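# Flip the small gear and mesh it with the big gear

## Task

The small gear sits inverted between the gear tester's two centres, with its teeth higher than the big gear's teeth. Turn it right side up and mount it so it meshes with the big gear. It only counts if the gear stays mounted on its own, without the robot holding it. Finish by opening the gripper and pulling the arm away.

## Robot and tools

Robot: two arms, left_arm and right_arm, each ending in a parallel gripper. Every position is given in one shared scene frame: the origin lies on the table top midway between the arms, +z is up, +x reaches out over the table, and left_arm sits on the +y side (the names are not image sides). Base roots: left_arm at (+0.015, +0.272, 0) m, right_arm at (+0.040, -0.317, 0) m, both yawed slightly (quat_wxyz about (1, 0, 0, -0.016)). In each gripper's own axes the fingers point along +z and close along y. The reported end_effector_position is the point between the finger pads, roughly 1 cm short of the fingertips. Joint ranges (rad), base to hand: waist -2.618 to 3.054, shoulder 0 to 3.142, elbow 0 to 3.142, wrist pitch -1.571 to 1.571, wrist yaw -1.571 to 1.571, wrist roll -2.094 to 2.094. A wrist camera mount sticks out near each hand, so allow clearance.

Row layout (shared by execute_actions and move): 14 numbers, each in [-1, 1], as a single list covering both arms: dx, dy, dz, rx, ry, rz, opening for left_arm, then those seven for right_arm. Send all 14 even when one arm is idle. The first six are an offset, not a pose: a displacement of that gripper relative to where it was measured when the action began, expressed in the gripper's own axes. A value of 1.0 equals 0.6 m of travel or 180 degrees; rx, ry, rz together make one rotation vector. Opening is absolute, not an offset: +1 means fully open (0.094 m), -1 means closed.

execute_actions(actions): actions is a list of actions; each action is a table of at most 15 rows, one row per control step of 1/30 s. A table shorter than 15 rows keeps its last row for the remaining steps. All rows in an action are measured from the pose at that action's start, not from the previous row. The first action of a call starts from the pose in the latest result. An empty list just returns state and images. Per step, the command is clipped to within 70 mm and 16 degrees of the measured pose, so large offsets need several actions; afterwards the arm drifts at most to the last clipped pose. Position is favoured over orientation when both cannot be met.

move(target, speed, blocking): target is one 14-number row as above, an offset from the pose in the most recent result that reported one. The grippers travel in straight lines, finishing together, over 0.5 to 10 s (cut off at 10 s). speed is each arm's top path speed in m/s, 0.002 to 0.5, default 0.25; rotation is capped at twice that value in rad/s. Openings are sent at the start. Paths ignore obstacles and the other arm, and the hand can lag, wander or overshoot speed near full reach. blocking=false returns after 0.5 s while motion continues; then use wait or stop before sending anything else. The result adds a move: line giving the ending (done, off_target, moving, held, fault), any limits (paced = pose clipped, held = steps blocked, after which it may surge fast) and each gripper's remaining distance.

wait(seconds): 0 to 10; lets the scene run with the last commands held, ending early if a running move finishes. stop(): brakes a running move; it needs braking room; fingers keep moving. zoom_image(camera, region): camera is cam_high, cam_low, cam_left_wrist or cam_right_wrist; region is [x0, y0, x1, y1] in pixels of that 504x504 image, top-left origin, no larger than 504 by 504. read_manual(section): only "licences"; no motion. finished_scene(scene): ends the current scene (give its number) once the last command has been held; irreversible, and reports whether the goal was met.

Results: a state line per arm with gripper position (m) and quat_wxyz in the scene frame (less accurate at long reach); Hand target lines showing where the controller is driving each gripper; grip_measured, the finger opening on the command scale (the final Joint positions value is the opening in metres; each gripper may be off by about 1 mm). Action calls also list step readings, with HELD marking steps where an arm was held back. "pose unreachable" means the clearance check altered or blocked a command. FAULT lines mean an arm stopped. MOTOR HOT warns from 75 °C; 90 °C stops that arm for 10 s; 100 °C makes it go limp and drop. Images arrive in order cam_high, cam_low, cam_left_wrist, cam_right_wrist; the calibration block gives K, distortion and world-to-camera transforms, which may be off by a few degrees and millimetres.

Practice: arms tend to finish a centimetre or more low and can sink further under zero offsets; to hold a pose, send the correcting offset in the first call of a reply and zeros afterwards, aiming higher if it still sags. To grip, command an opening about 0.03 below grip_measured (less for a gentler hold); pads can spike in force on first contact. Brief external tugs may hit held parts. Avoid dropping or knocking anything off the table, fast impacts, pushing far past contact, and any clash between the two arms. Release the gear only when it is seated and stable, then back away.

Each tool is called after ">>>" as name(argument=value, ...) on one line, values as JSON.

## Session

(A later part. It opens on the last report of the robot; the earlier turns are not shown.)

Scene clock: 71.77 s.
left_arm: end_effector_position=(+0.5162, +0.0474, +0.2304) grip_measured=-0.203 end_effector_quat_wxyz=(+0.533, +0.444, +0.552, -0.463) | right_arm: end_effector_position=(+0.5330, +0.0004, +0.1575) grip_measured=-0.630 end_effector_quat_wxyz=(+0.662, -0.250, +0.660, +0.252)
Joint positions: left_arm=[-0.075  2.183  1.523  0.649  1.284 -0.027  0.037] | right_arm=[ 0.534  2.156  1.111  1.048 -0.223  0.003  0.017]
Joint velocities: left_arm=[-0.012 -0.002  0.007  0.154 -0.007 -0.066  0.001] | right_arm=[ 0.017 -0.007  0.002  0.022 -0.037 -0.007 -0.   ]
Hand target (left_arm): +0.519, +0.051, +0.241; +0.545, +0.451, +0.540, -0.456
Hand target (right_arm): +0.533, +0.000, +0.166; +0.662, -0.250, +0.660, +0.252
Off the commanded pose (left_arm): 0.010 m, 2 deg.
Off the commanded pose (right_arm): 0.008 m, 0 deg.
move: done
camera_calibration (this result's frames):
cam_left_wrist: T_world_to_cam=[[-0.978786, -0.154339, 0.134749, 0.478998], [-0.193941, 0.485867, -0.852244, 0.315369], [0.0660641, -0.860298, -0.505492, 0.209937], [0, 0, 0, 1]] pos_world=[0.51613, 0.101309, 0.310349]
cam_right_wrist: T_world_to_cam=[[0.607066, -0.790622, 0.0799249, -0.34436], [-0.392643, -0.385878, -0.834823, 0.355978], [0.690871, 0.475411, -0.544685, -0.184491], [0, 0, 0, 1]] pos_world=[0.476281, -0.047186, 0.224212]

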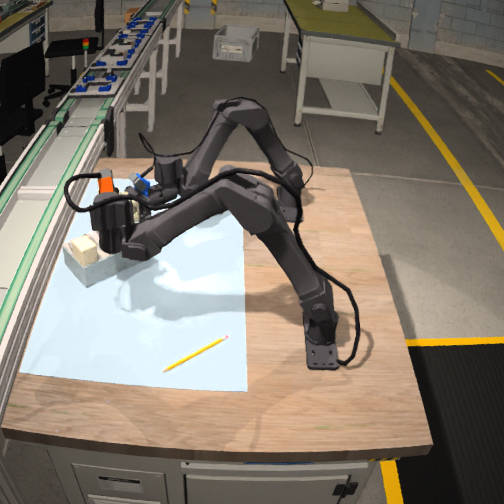

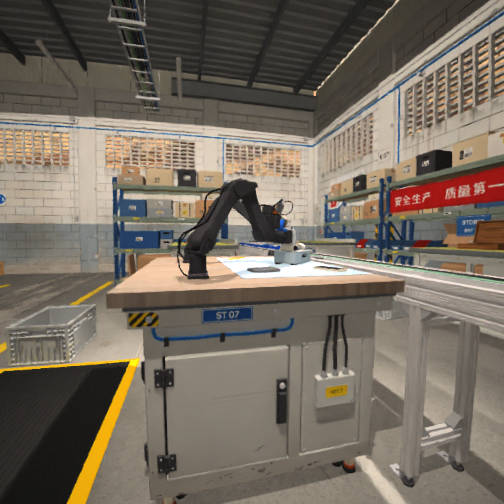

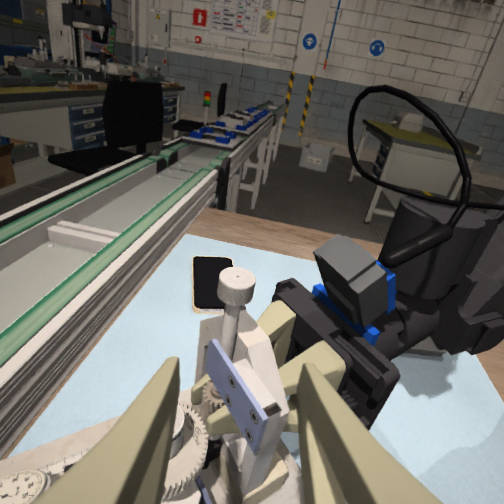

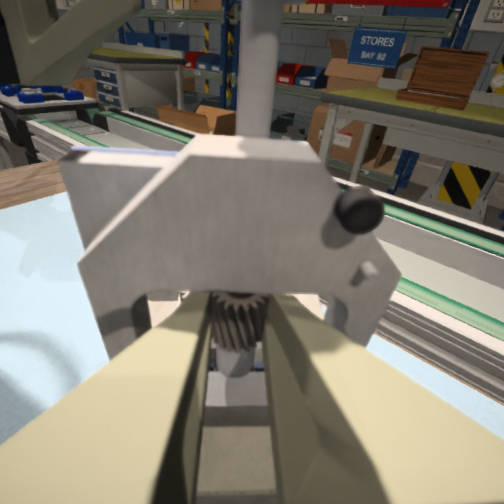

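>>> move(target=[-0.012,0.004,0.105,0,0,0,-0.2, -0.014,0,0,0,0,0,-0.7], speed=0.1)

>>> zoom_image(camera="cam_left_wrist", region=[130, 300, 370, 504])

Scene clock: 73.07 s.
left_arm: end_effector_position=(+0.5256, -0.0119, +0.2286) grip_measured=-0.203 end_effector_quat_wxyz=(+0.527, +0.442, +0.556, -0.466) | right_arm: end_effector_position=(+0.5330, +0.0004, +0.1575) grip_measured=-0.630 end_effector_quat_wxyz=(+0.662, -0.250, +0.660, +0.252)
Joint positions: left_arm=[-0.192  2.254  1.643  0.587  1.17  -0.03   0.037] | right_arm=[ 0.534  2.156  1.111  1.048 -0.223  0.003  0.017]
Joint velocities: left_arm=[-0.012  0.007  0.002 -0.007 -0.081 -0.051  0.001] | right_arm=[-0.002  0.002  0.002  0.007 -0.007  0.007 -0.   ]
Hand target (left_arm): +0.529, -0.014, +0.237; +0.533, +0.444, +0.552, -0.462
Hand target (right_arm): +0.533, +0.000, +0.166; +0.662, -0.250, +0.660, +0.252
Off the commanded pose (left_arm): 0.010 m, 1 deg.
Off the commanded pose (right_arm): 0.008 m, 0 deg.
move: done
camera_calibration (this result's frames):
cam_left_wrist: T_world_to_cam=[[-0.977003, -0.151479, 0.150061, 0.474953], [-0.206034, 0.489472, -0.84733, 0.349788], [0.0549019, -0.858762, -0.509425, 0.164274], [0, 0, 0, 1]] pos_world=[0.52708, 0.0418064, 0.308799]
cam_right_wrist: T_world_to_cam=[[0.607066, -0.790622, 0.0799249, -0.34436], [-0.392643, -0.385878, -0.834823, 0.355978], [0.690871, 0.475411, -0.544685, -0.184491], [0, 0, 0, 1]] pos_world=[0.476281, -0.047186, 0.224212]

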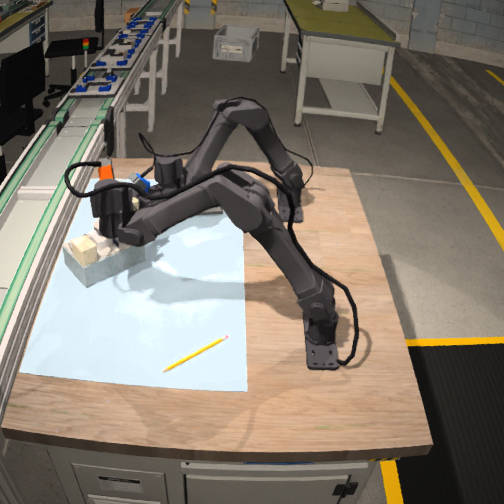

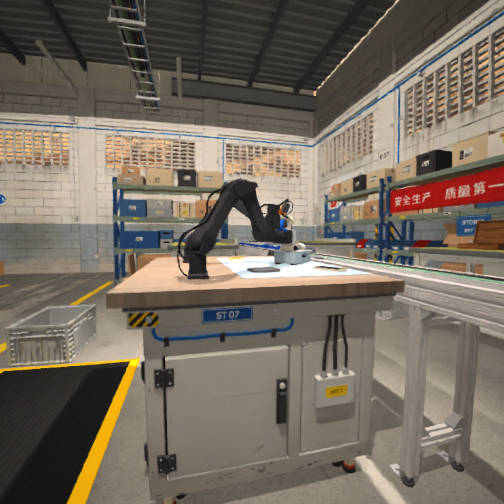

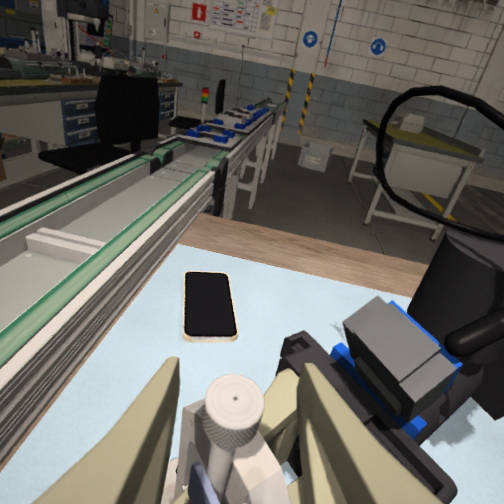

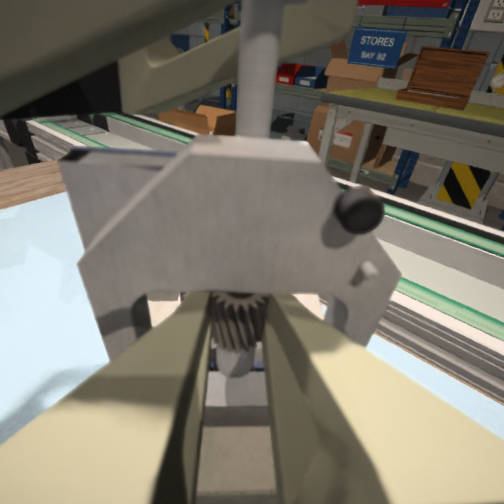

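Region (130, 300, 370, 504) of cam_left_wrist's 504x504 image, scaled by 2.100, with more detail than that image has; it fills the top 428 rows of this view, and the rest is white.

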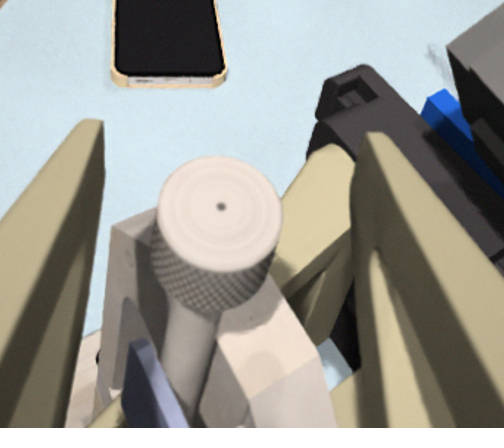

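Close, then twist CCW 35° with slight upward pull.

>>> move(target=[-0.012,0,0,0,0,0,-0.78, -0.014,0,0,0,0,0,-0.7])

>>> move(target=[-0.04,0,0,-0.2,0,0,-0.78, 0,0,0,0,0,0,-0.7], speed=0.1)

Scene clock: 73.90 s.
left_arm: end_effector_position=(+0.5277, -0.0115, +0.2281) grip_measured=-0.700 end_effector_quat_wxyz=(+0.529, +0.439, +0.559, -0.463) | right_arm: end_effector_position=(+0.5330, +0.0004, +0.1575) grip_measured=-0.630 end_effector_quat_wxyz=(+0.662, -0.250, +0.660, +0.252)
Joint positions: left_arm=[-0.192  2.255  1.643  0.586  1.159 -0.03   0.014] | right_arm=[ 0.534  2.156  1.111  1.048 -0.223  0.002  0.017]
Joint velocities: left_arm=[ 0.002 -0.017 -0.012 -0.007  0.037 -0.022 -0.001] | right_arm=[ 0.007 -0.012  0.007 -0.007 -0.051 -0.081 -0.001]
Hand target (left_arm): +0.526, -0.012, +0.236; +0.527, +0.442, +0.556, -0.466
Hand target (right_arm): +0.533, +0.000, +0.166; +0.662, -0.250, +0.660, +0.252
Off the commanded pose (left_arm): 0.008 m, 1 deg.
Off the commanded pose (right_arm): 0.008 m, 0 deg.
move: done
camera_calibration (this result's frames):
cam_left_wrist: T_world_to_cam=[[-0.97511, -0.162372, 0.150981, 0.475726], [-0.212327, 0.487731, -0.84678, 0.352733], [0.0638548, -0.857761, -0.510068, 0.159598], [0, 0, 0, 1]] pos_world=[0.528589, 0.0421026, 0.308267]
cam_right_wrist: T_world_to_cam=[[0.607045, -0.790599, 0.0803042, -0.344409], [-0.392432, -0.386116, -0.834813, 0.355864], [0.691009, 0.475255, -0.544646, -0.184571], [0, 0, 0, 1]] pos_world=[0.476264, -0.0471669, 0.224211]

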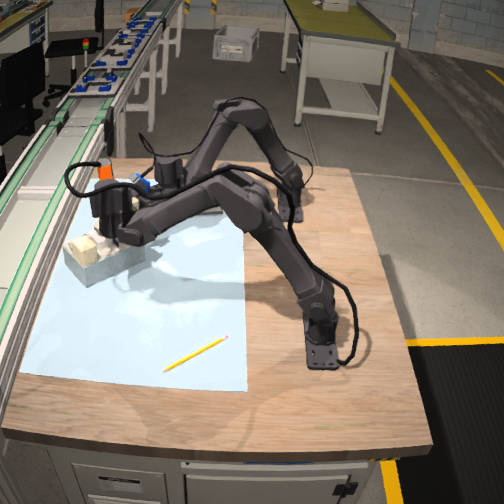

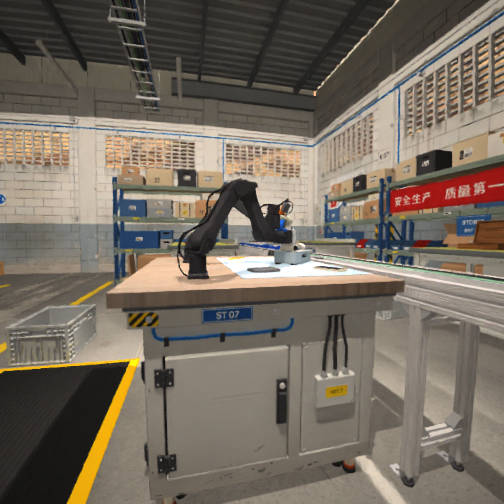

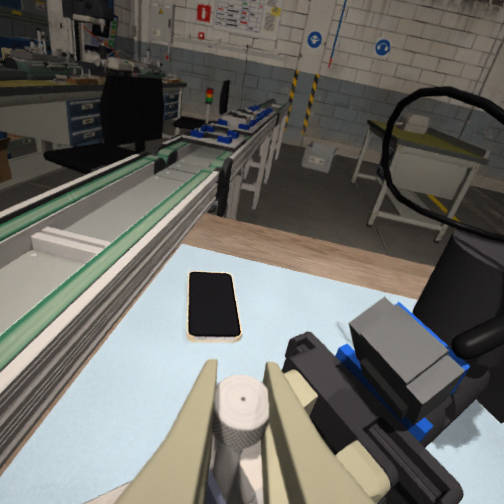

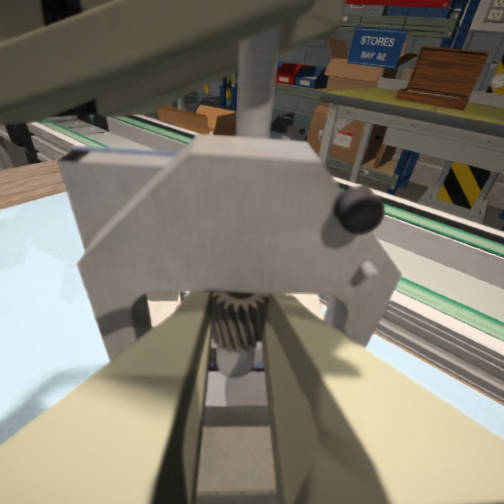

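Scene clock: 77.37 s.
left_arm: end_effector_position=(+0.5302, -0.0099, +0.2283) grip_measured=-0.702 end_effector_quat_wxyz=(+0.615, +0.269, +0.688, -0.276) | right_arm: end_effector_position=(+0.5330, +0.0004, +0.1577) grip_measured=-0.630 end_effector_quat_wxyz=(+0.662, -0.250, +0.660, +0.252)
Joint positions: left_arm=[-0.348  1.976  1.286  0.589  0.412 -0.01   0.014] | right_arm=[ 0.534  2.156  1.111  1.048 -0.223  0.002  0.017]
Joint velocities: left_arm=[-0.017 -0.002 -0.017 -0.095  0.051 -0.022 -0.   ] | right_arm=[-0.007  0.007 -0.002  0.022  0.051 -0.037 -0.001]
Hand target (left_arm): +0.528, -0.010, +0.252; +0.637, +0.256, +0.677, -0.266
Hand target (right_arm): +0.533, +0.000, +0.157; +0.662, -0.250, +0.660, +0.252
Off the commanded pose (left_arm): 0.024 m, 4 deg.
Off the commanded pose (right_arm): 0.000 m, 0 deg.
move: off_target (left_arm)
camera_calibration (this result's frames):
cam_left_wrist: T_world_to_cam=[[-0.71206, -0.686108, 0.149083, 0.334253], [-0.493108, 0.337533, -0.801821, 0.489781], [0.499815, -0.644459, -0.578669, -0.0524735], [0, 0, 0, 1]] pos_world=[0.50575, 0.0301999, 0.31252]
cam_right_wrist: T_world_to_cam=[[0.60697, -0.790607, 0.0807983, -0.344462], [-0.391663, -0.386046, -0.835206, 0.355671], [0.691511, 0.475299, -0.54397, -0.184843], [0, 0, 0, 1]] pos_world=[0.476202, -0.0471725, 0.224342]

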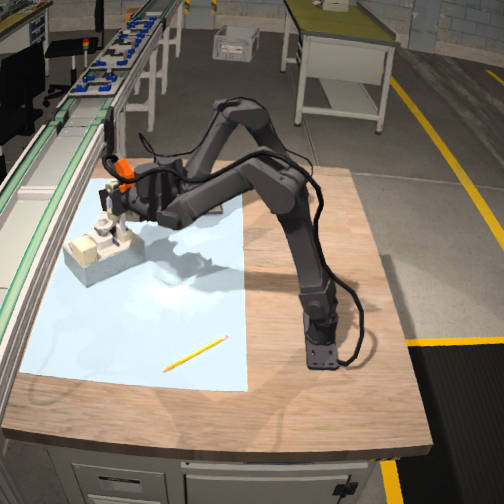

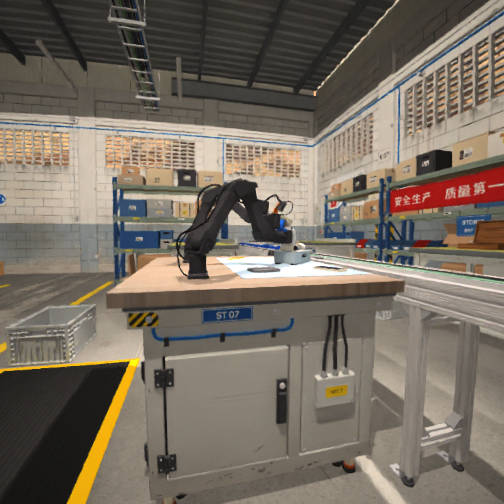

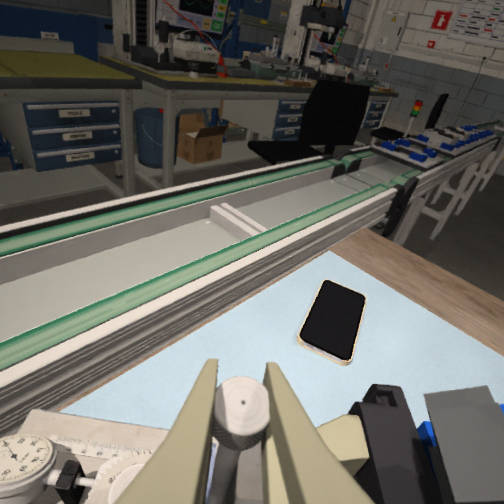

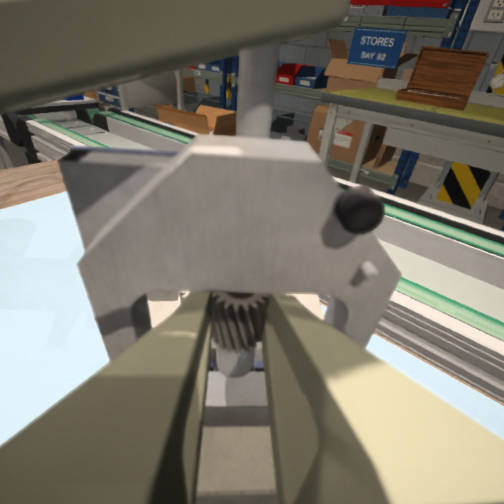

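>>> zoom_image(camera="cam_right_wrist", region=[40, 120, 420, 320])

Region (40, 120, 420, 320) of cam_right_wrist's 504x504 image, scaled by 1.326, with more detail than that image has; it fills the top 265 rows of this view, and the rest is white.

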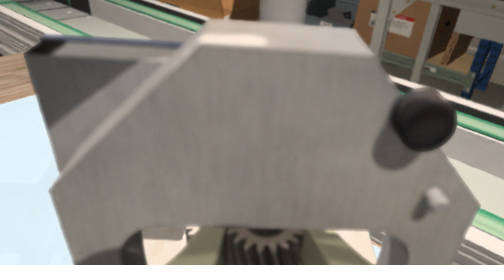

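>>> move(target=[0,0,0,0,0,0,-0.2, 0,0,0,0,0,0,-0.7])

>>> move(target=[-0.03,0.02,-0.15,0,0.15,0,1, 0,0,0,0,0,0,-0.7], speed=0.15)

Scene clock: 78.67 s.
left_arm: end_effector_position=(+0.5301, -0.0101, +0.2282) grip_measured=-0.203 end_effector_quat_wxyz=(+0.614, +0.269, +0.688, -0.276) | right_arm: end_effector_position=(+0.5330, +0.0004, +0.1577) grip_measured=-0.630 end_effector_quat_wxyz=(+0.662, -0.250, +0.660, +0.252)
Joint positions: left_arm=[-0.348  1.975  1.286  0.588  0.412 -0.009  0.037] | right_arm=[ 0.534  2.156  1.111  1.048 -0.223  0.002  0.017]
Joint velocities: left_arm=[-0.022  0.002 -0.012  0.007 -0.022  0.022 -0.001] | right_arm=[-0.022  0.007 -0.007 -0.081  0.037  0.051  0.   ]
Hand target (left_arm): +0.530, -0.010, +0.228; +0.615, +0.269, +0.688, -0.276
Hand target (right_arm): +0.533, +0.000, +0.158; +0.662, -0.250, +0.660, +0.252
Off the commanded pose (left_arm): 0.000 m, 0 deg.
Off the commanded pose (right_arm): 0.000 m, 0 deg.
move: done
camera_calibration (this result's frames):
cam_left_wrist: T_world_to_cam=[[-0.712281, -0.685893, 0.149017, 0.334156], [-0.493317, 0.338179, -0.801419, 0.489739], [0.499294, -0.644349, -0.579242, -0.0521192], [0, 0, 0, 1]] pos_world=[0.505632, 0.0299927, 0.312502]
cam_right_wrist: T_world_to_cam=[[0.60697, -0.790607, 0.0807983, -0.344462], [-0.391663, -0.386046, -0.835206, 0.355671], [0.691511, 0.475299, -0.54397, -0.184843], [0, 0, 0, 1]] pos_world=[0.476202, -0.0471725, 0.224342]

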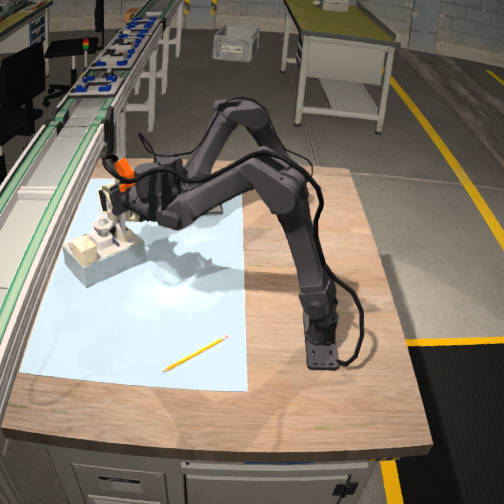

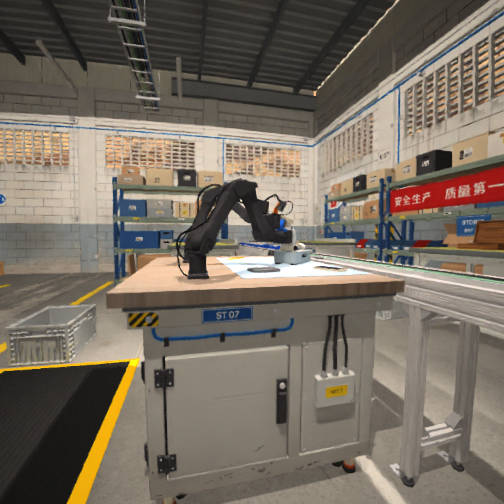

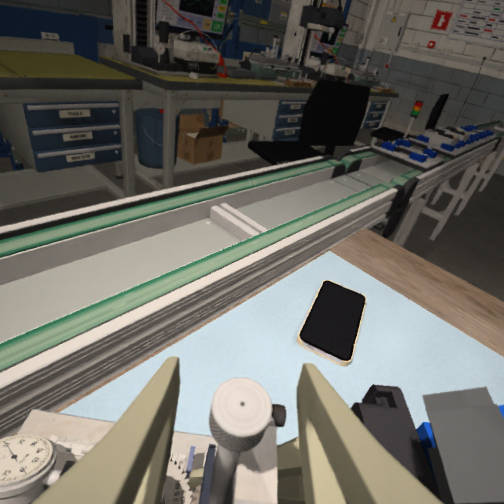

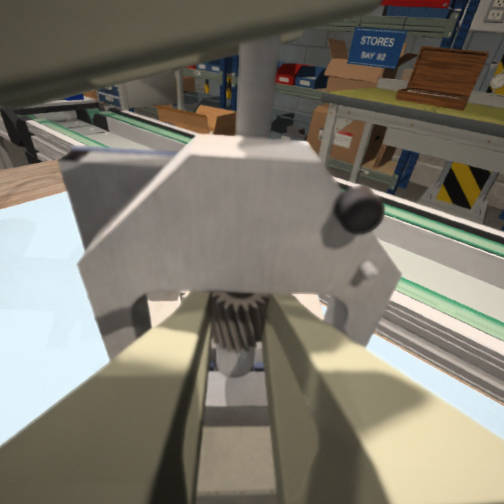

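Scene clock: 80.90 s.
left_arm: end_effector_position=(+0.4759, +0.0607, +0.2291) grip_measured=+1.000 end_effector_quat_wxyz=(+0.414, +0.328, +0.824, -0.207) | right_arm: end_effector_position=(+0.5330, +0.0004, +0.1577) grip_measured=-0.630 end_effector_quat_wxyz=(+0.662, -0.250, +0.660, +0.252)
Joint positions: left_arm=[-0.244  1.768  1.521 -0.442  0.455  0.263  0.094] | right_arm=[ 0.534  2.156  1.111  1.048 -0.223  0.002  0.017]
Joint velocities: left_arm=[-0.022 -0.002 -0.007 -0.022 -0.022  0.007  0.   ] | right_arm=[-0.002  0.007 -0.002  0.022 -0.007  0.022  0.   ]
Hand target (left_arm): +0.477, +0.064, +0.253; +0.435, +0.331, +0.812, -0.206
Hand target (right_arm): +0.533, +0.000, +0.158; +0.662, -0.250, +0.660, +0.252
Off the commanded pose (left_arm): 0.025 m, 3 deg.
Off the commanded pose (right_arm): 0.000 m, 0 deg.
move: off_target (left_arm)
camera_calibration (this result's frames):
cam_left_wrist: T_world_to_cam=[[-0.677159, -0.717717, 0.162287, 0.326152], [-0.70912, 0.577616, -0.404362, 0.436958], [0.196478, -0.388898, -0.900086, 0.22318], [0, 0, 0, 1]] pos_world=[0.486863, 0.0684861, 0.32464]
cam_right_wrist: T_world_to_cam=[[0.60697, -0.790607, 0.0807983, -0.344462], [-0.391663, -0.386046, -0.835206, 0.355671], [0.691511, 0.475299, -0.54397, -0.184843], [0, 0, 0, 1]] pos_world=[0.476202, -0.0471725, 0.224342]

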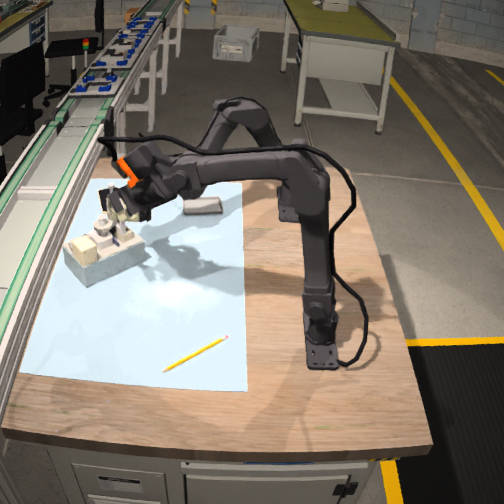

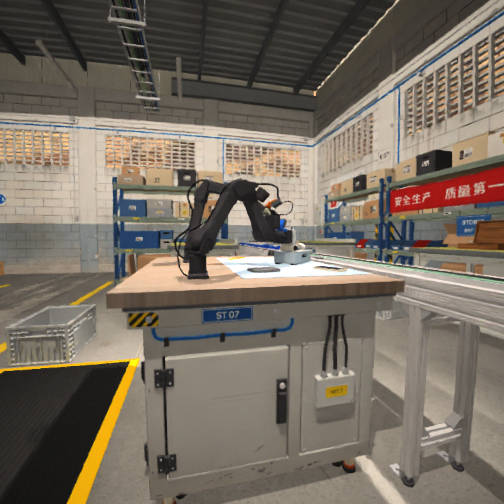

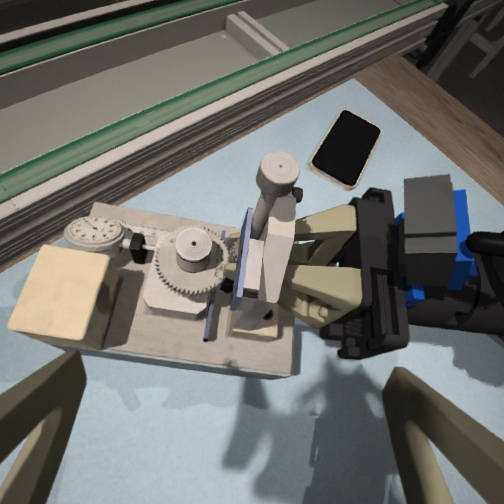

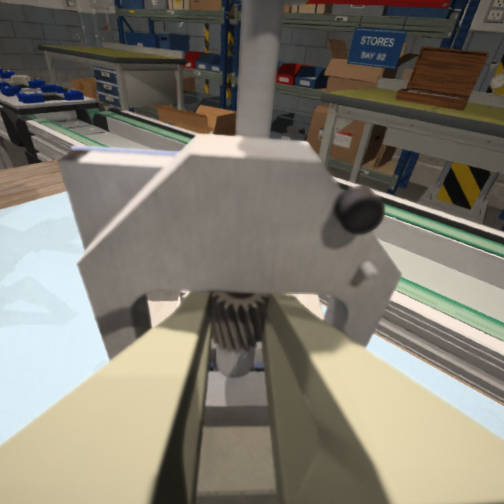

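>>> zoom_image(camera="cam_left_wrist", region=[200, 180, 320, 320])

Region (200, 180, 320, 320) of cam_left_wrist's 504x504 image, scaled by 3.600, with more detail than that image has; it fills the left 432 columns of this view, and the rest is white.

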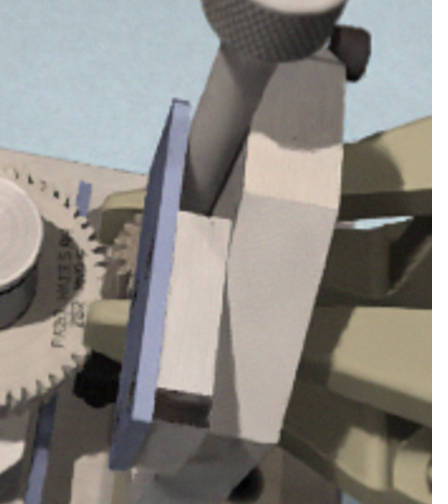

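>>> move(target=[-0.06,0.025,0.05,0.179,-0.182,0.079,-0.2, 0,0,0,0,0,0,-0.7], speed=0.2)

Scene clock: 85.70 s.
left_arm: end_effector_position=(+0.5180, +0.0342, +0.2370) grip_measured=-0.197 end_effector_quat_wxyz=(+0.541, +0.444, +0.547, -0.460) | right_arm: end_effector_position=(+0.5330, +0.0004, +0.1577) grip_measured=-0.630 end_effector_quat_wxyz=(+0.662, -0.250, +0.660, +0.252)
Joint positions: left_arm=[-0.102  2.189  1.541  0.672  1.251 -0.046  0.038] | right_arm=[ 0.534  2.156  1.111  1.048 -0.223  0.002  0.017]
Joint velocities: left_arm=[ 0.012  0.002  0.002  0.081  0.022 -0.007  0.001] | right_arm=[-0.002 -0.002 -0.012 -0.051 -0.022  0.007 -0.001]
Hand target (left_arm): +0.521, +0.038, +0.241; +0.549, +0.447, +0.540, -0.455
Hand target (right_arm): +0.533, +0.000, +0.158; +0.662, -0.250, +0.660, +0.252
Off the commanded pose (left_arm): 0.006 m, 1 deg.
Off the commanded pose (right_arm): 0.000 m, 0 deg.
move: done
camera_calibration (this result's frames):
cam_left_wrist: T_world_to_cam=[[-0.979943, -0.158878, 0.12029, 0.482067], [-0.182946, 0.477914, -0.859144, 0.323988], [0.0790105, -0.863919, -0.497395, 0.193289], [0, 0, 0, 1]] pos_world=[0.516399, 0.088737, 0.316505]
cam_right_wrist: T_world_to_cam=[[0.60697, -0.790607, 0.0807983, -0.344462], [-0.391663, -0.386046, -0.835206, 0.355671], [0.691511, 0.475299, -0.54397, -0.184843], [0, 0, 0, 1]] pos_world=[0.476202, -0.0471725, 0.224342]

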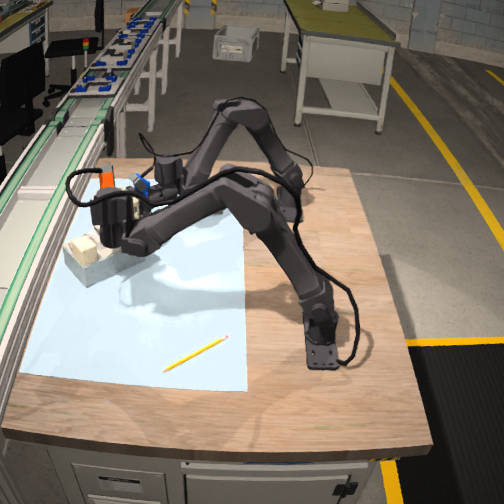

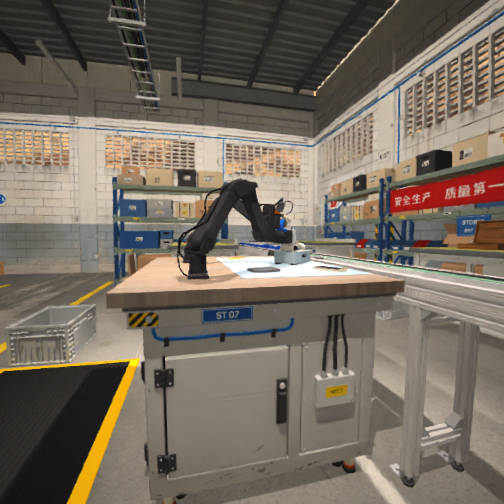

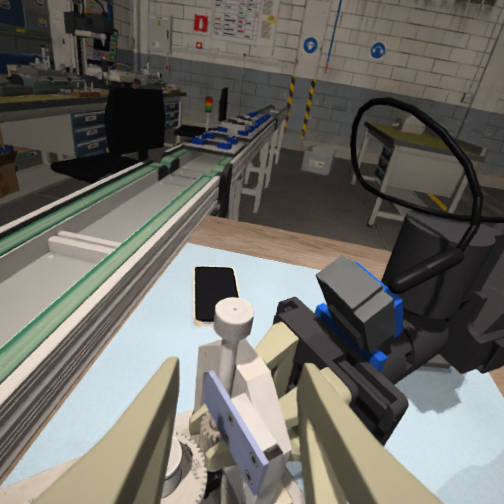

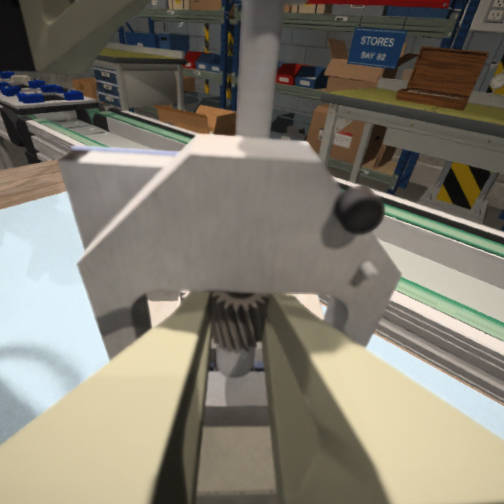

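>>> move(target=[0,0.006,0.082,0,0,0,-0.2, 0,0,0,0,0,0,-0.7], speed=0.1)

>>> move(target=[-0.012,0,0,0,0,0,-0.78, 0,0,0,0,0,0,-0.7])

>>> move(target=[-0.02,0,0,-0.2,0,0,-0.78, 0,0,0,0,0,0,-0.7], speed=0.15)

Scene clock: 86.80 s.
left_arm: end_effector_position=(+0.5260, -0.0117, +0.2292) grip_measured=-0.197 end_effector_quat_wxyz=(+0.534, +0.442, +0.551, -0.465) | right_arm: end_effector_position=(+0.5330, +0.0004, +0.1577) grip_measured=-0.630 end_effector_quat_wxyz=(+0.662, -0.250, +0.660, +0.252)
Joint positions: left_arm=[-0.192  2.258  1.634  0.629  1.166 -0.046  0.038] | right_arm=[ 0.534  2.156  1.111  1.048 -0.223  0.002  0.017]
Joint velocities: left_arm=[-0.007 -0.007 -0.007  0.037 -0.066 -0.066  0.001] | right_arm=[ 0.012 -0.002  0.002 -0.051  0.007  0.007 -0.   ]
Hand target (left_arm): +0.529, -0.014, +0.237; +0.541, +0.444, +0.547, -0.459
Hand target (right_arm): +0.533, +0.000, +0.158; +0.662, -0.250, +0.660, +0.252
Off the commanded pose (left_arm): 0.010 m, 1 deg.
Off the commanded pose (right_arm): 0.000 m, 0 deg.
move: done
camera_calibration (this result's frames):
cam_left_wrist: T_world_to_cam=[[-0.978375, -0.153935, 0.138151, 0.478653], [-0.196321, 0.480852, -0.854541, 0.346646], [0.0651136, -0.863183, -0.500674, 0.157263], [0, 0, 0, 1]] pos_world=[0.526116, 0.0427429, 0.308834]
cam_right_wrist: T_world_to_cam=[[0.60697, -0.790607, 0.0807983, -0.344462], [-0.391663, -0.386046, -0.835206, 0.355671], [0.691511, 0.475299, -0.54397, -0.184843], [0, 0, 0, 1]] pos_world=[0.476202, -0.0471725, 0.224342]

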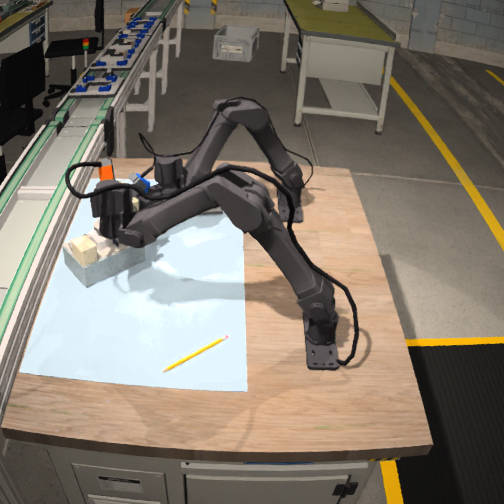

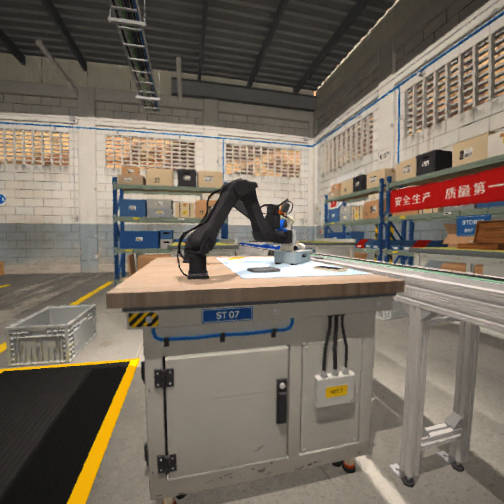

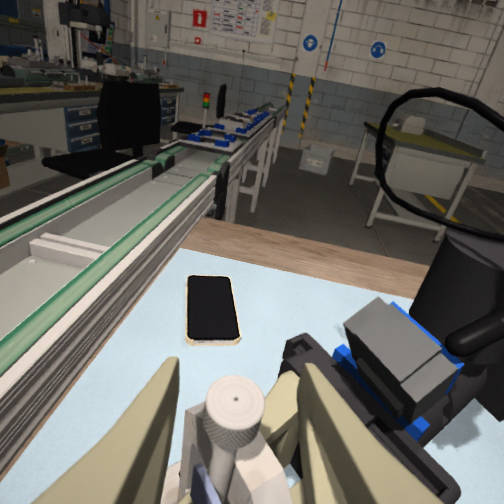

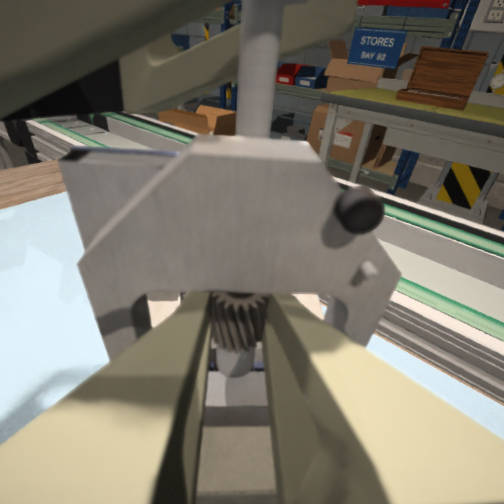

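Scene clock: 87.50 s.
left_arm: end_effector_position=(+0.5278, -0.0113, +0.2290) grip_measured=-0.702 end_effector_quat_wxyz=(+0.536, +0.439, +0.554, -0.462) | right_arm: end_effector_position=(+0.5330, +0.0004, +0.1577) grip_measured=-0.630 end_effector_quat_wxyz=(+0.662, -0.250, +0.660, +0.252)
Joint positions: left_arm=[-0.192  2.258  1.634  0.629  1.156 -0.045  0.014] | right_arm=[ 0.534  2.156  1.111  1.049 -0.223  0.002  0.017]
Joint velocities: left_arm=[ 0.002 -0.012 -0.017 -0.007  0.037 -0.081  0.001] | right_arm=[-0.017 -0.002 -0.007  0.007  0.022 -0.051 -0.001]
Hand target (left_arm): +0.526, -0.012, +0.237; +0.534, +0.441, +0.551, -0.465
Hand target (right_arm): +0.533, +0.000, +0.158; +0.662, -0.250, +0.660, +0.252
Off the commanded pose (left_arm): 0.008 m, 1 deg.
Off the commanded pose (right_arm): 0.000 m, 0 deg.
move: done
camera_calibration (this result's frames):
cam_left_wrist: T_world_to_cam=[[-0.976737, -0.164019, 0.138143, 0.479559], [-0.201271, 0.478892, -0.85449, 0.34926], [0.0739965, -0.862415, -0.500764, 0.152667], [0, 0, 0, 1]] pos_world=[0.527402, 0.0430608, 0.308641]
cam_right_wrist: T_world_to_cam=[[0.606943, -0.790622, 0.0808557, -0.344464], [-0.391384, -0.385893, -0.835408, 0.355632], [0.691693, 0.475399, -0.543651, -0.184939], [0, 0, 0, 1]] pos_world=[0.47618, -0.0471849, 0.224407]

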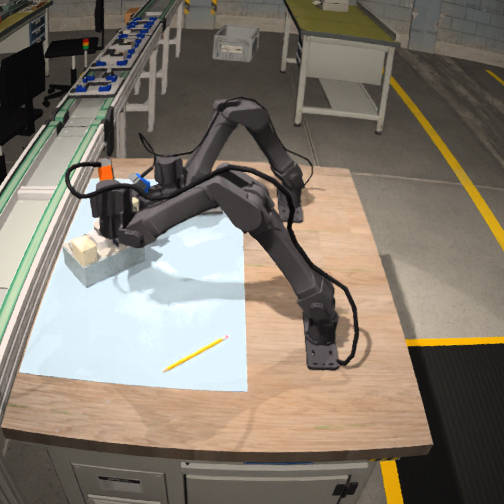

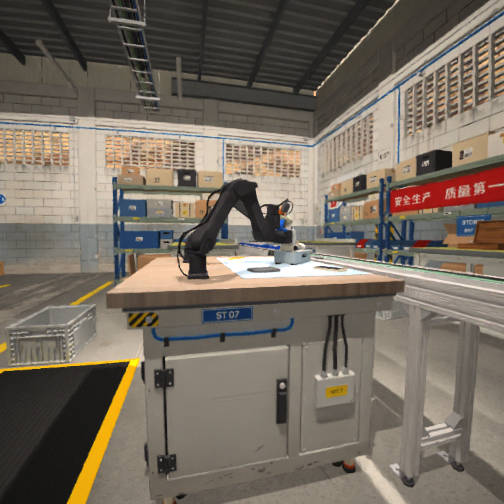

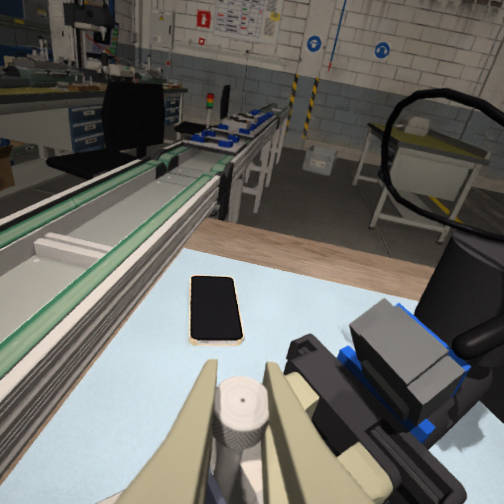

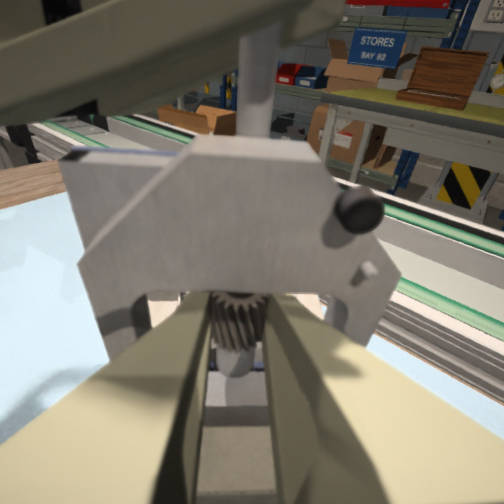

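Scene clock: 89.97 s.
left_arm: end_effector_position=(+0.5297, -0.0093, +0.2281) grip_measured=-0.704 end_effector_quat_wxyz=(+0.630, +0.266, +0.674, -0.278) | right_arm: end_effector_position=(+0.5330, +0.0004, +0.1577) grip_measured=-0.630 end_effector_quat_wxyz=(+0.662, -0.250, +0.660, +0.252)
Joint positions: left_arm=[-0.348  1.988  1.257  0.677  0.41  -0.019  0.014] | right_arm=[ 0.534  2.156  1.111  1.049 -0.223  0.002  0.017]
Joint velocities: left_arm=[ 0.012 -0.002 -0.012  0.007  0.022 -0.037  0.001] | right_arm=[-0.002 -0.007 -0.007 -0.051 -0.007  0.037  0.   ]
Hand target (left_arm): +0.528, -0.010, +0.240; +0.643, +0.255, +0.672, -0.266
Hand target (right_arm): +0.533, +0.000, +0.158; +0.662, -0.250, +0.660, +0.252
Off the commanded pose (left_arm): 0.013 m, 3 deg.
Off the commanded pose (right_arm): 0.000 m, 0 deg.
move: off_target (left_arm)
camera_calibration (this result's frames):
cam_left_wrist: T_world_to_cam=[[-0.715608, -0.684575, 0.138788, 0.338505], [-0.464069, 0.317451, -0.826961, 0.479372], [0.522059, -0.656187, -0.54486, -0.0715238], [0, 0, 0, 1]] pos_world=[0.502038, 0.0326222, 0.310471]
cam_right_wrist: T_world_to_cam=[[0.606943, -0.790622, 0.0808557, -0.344464], [-0.391384, -0.385893, -0.835408, 0.355632], [0.691693, 0.475399, -0.543651, -0.184939], [0, 0, 0, 1]] pos_world=[0.47618, -0.0471849, 0.224407]

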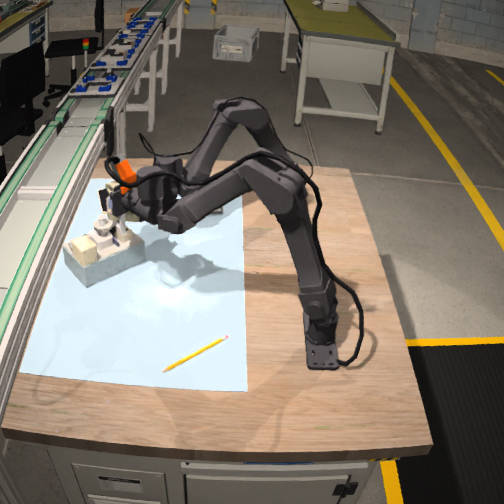

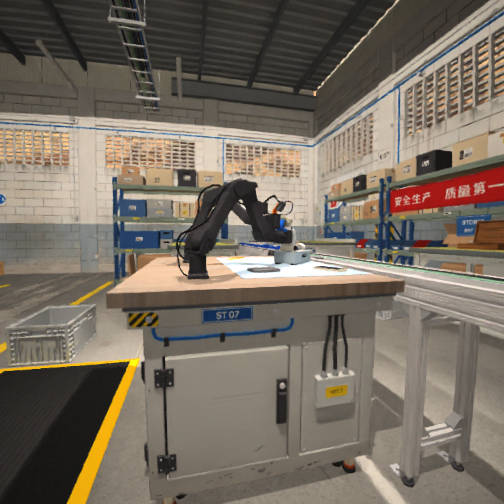

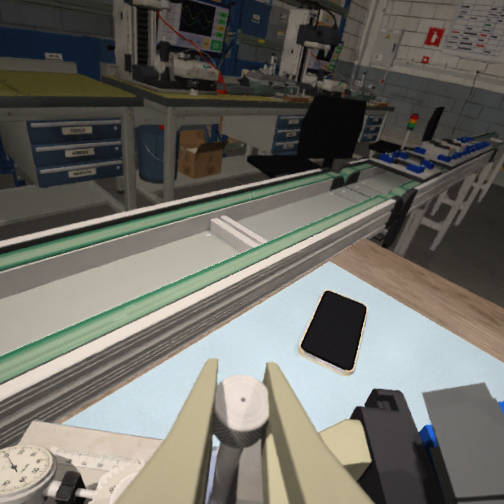

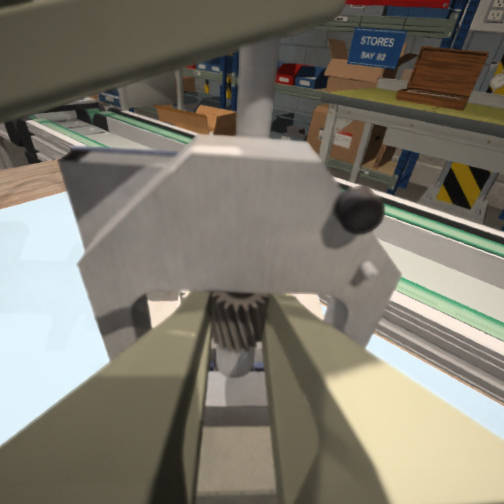

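>>> move(target=[0.04,0,0,0,0.02,0,-0.78, 0,0,0,0,0,0,-0.7], speed=0.05)

Scene clock: 91.07 s.
left_arm: end_effector_position=(+0.5293, -0.0094, +0.2278) grip_measured=-0.704 end_effector_quat_wxyz=(+0.631, +0.272, +0.672, -0.275) | right_arm: end_effector_position=(+0.5330, +0.0004, +0.1577) grip_measured=-0.630 end_effector_quat_wxyz=(+0.662, -0.250, +0.660, +0.252)
Joint positions: left_arm=[-0.347  1.988  1.257  0.675  0.414 -0.004  0.014] | right_arm=[ 0.534  2.156  1.111  1.049 -0.223  0.002  0.017]
Joint velocities: left_arm=[ 0.002 -0.012 -0.007 -0.007  0.066 -0.022 -0.001] | right_arm=[ 0.007 -0.007  0.007 -0.022 -0.022  0.037 -0.   ]
Hand target (left_arm): +0.528, -0.009, +0.204; +0.609, +0.275, +0.693, -0.270
Hand target (right_arm): +0.533, +0.000, +0.158; +0.662, -0.250, +0.660, +0.252
Off the commanded pose (left_arm): 0.024 m, 4 deg.
Off the commanded pose (right_arm): 0.000 m, 0 deg.
move: off_target (left_arm)
camera_calibration (this result's frames):
cam_left_wrist: T_world_to_cam=[[-0.719619, -0.683014, 0.125058, 0.343466], [-0.455496, 0.328404, -0.827451, 0.474654], [0.524091, -0.652413, -0.547436, -0.0720109], [0, 0, 0, 1]] pos_world=[0.501108, 0.0317331, 0.310379]
cam_right_wrist: T_world_to_cam=[[0.606943, -0.790622, 0.0808557, -0.344464], [-0.391384, -0.385893, -0.835408, 0.355632], [0.691693, 0.475399, -0.543651, -0.184939], [0, 0, 0, 1]] pos_world=[0.47618, -0.0471849, 0.224407]

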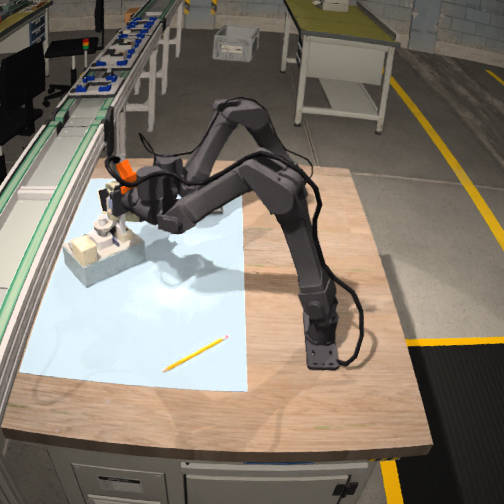

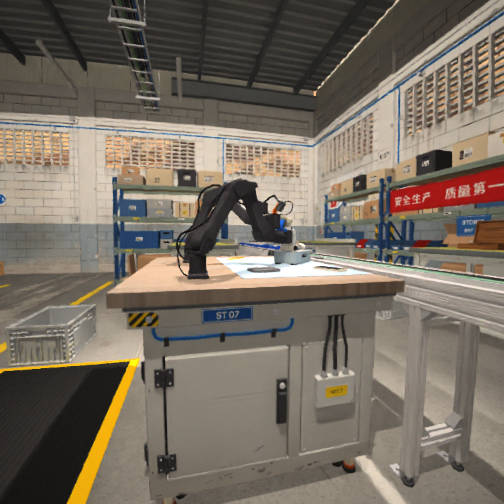

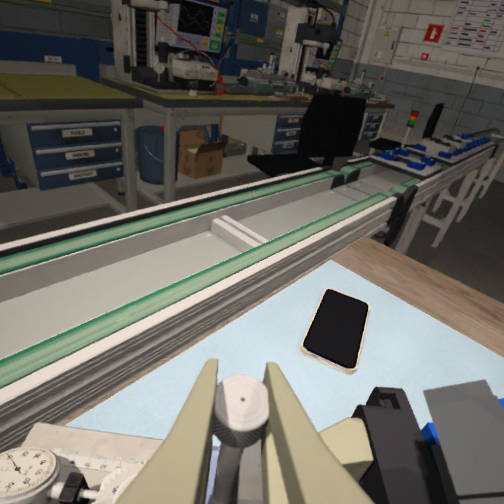

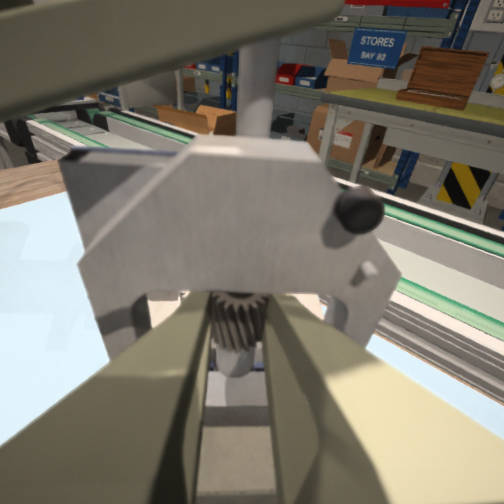

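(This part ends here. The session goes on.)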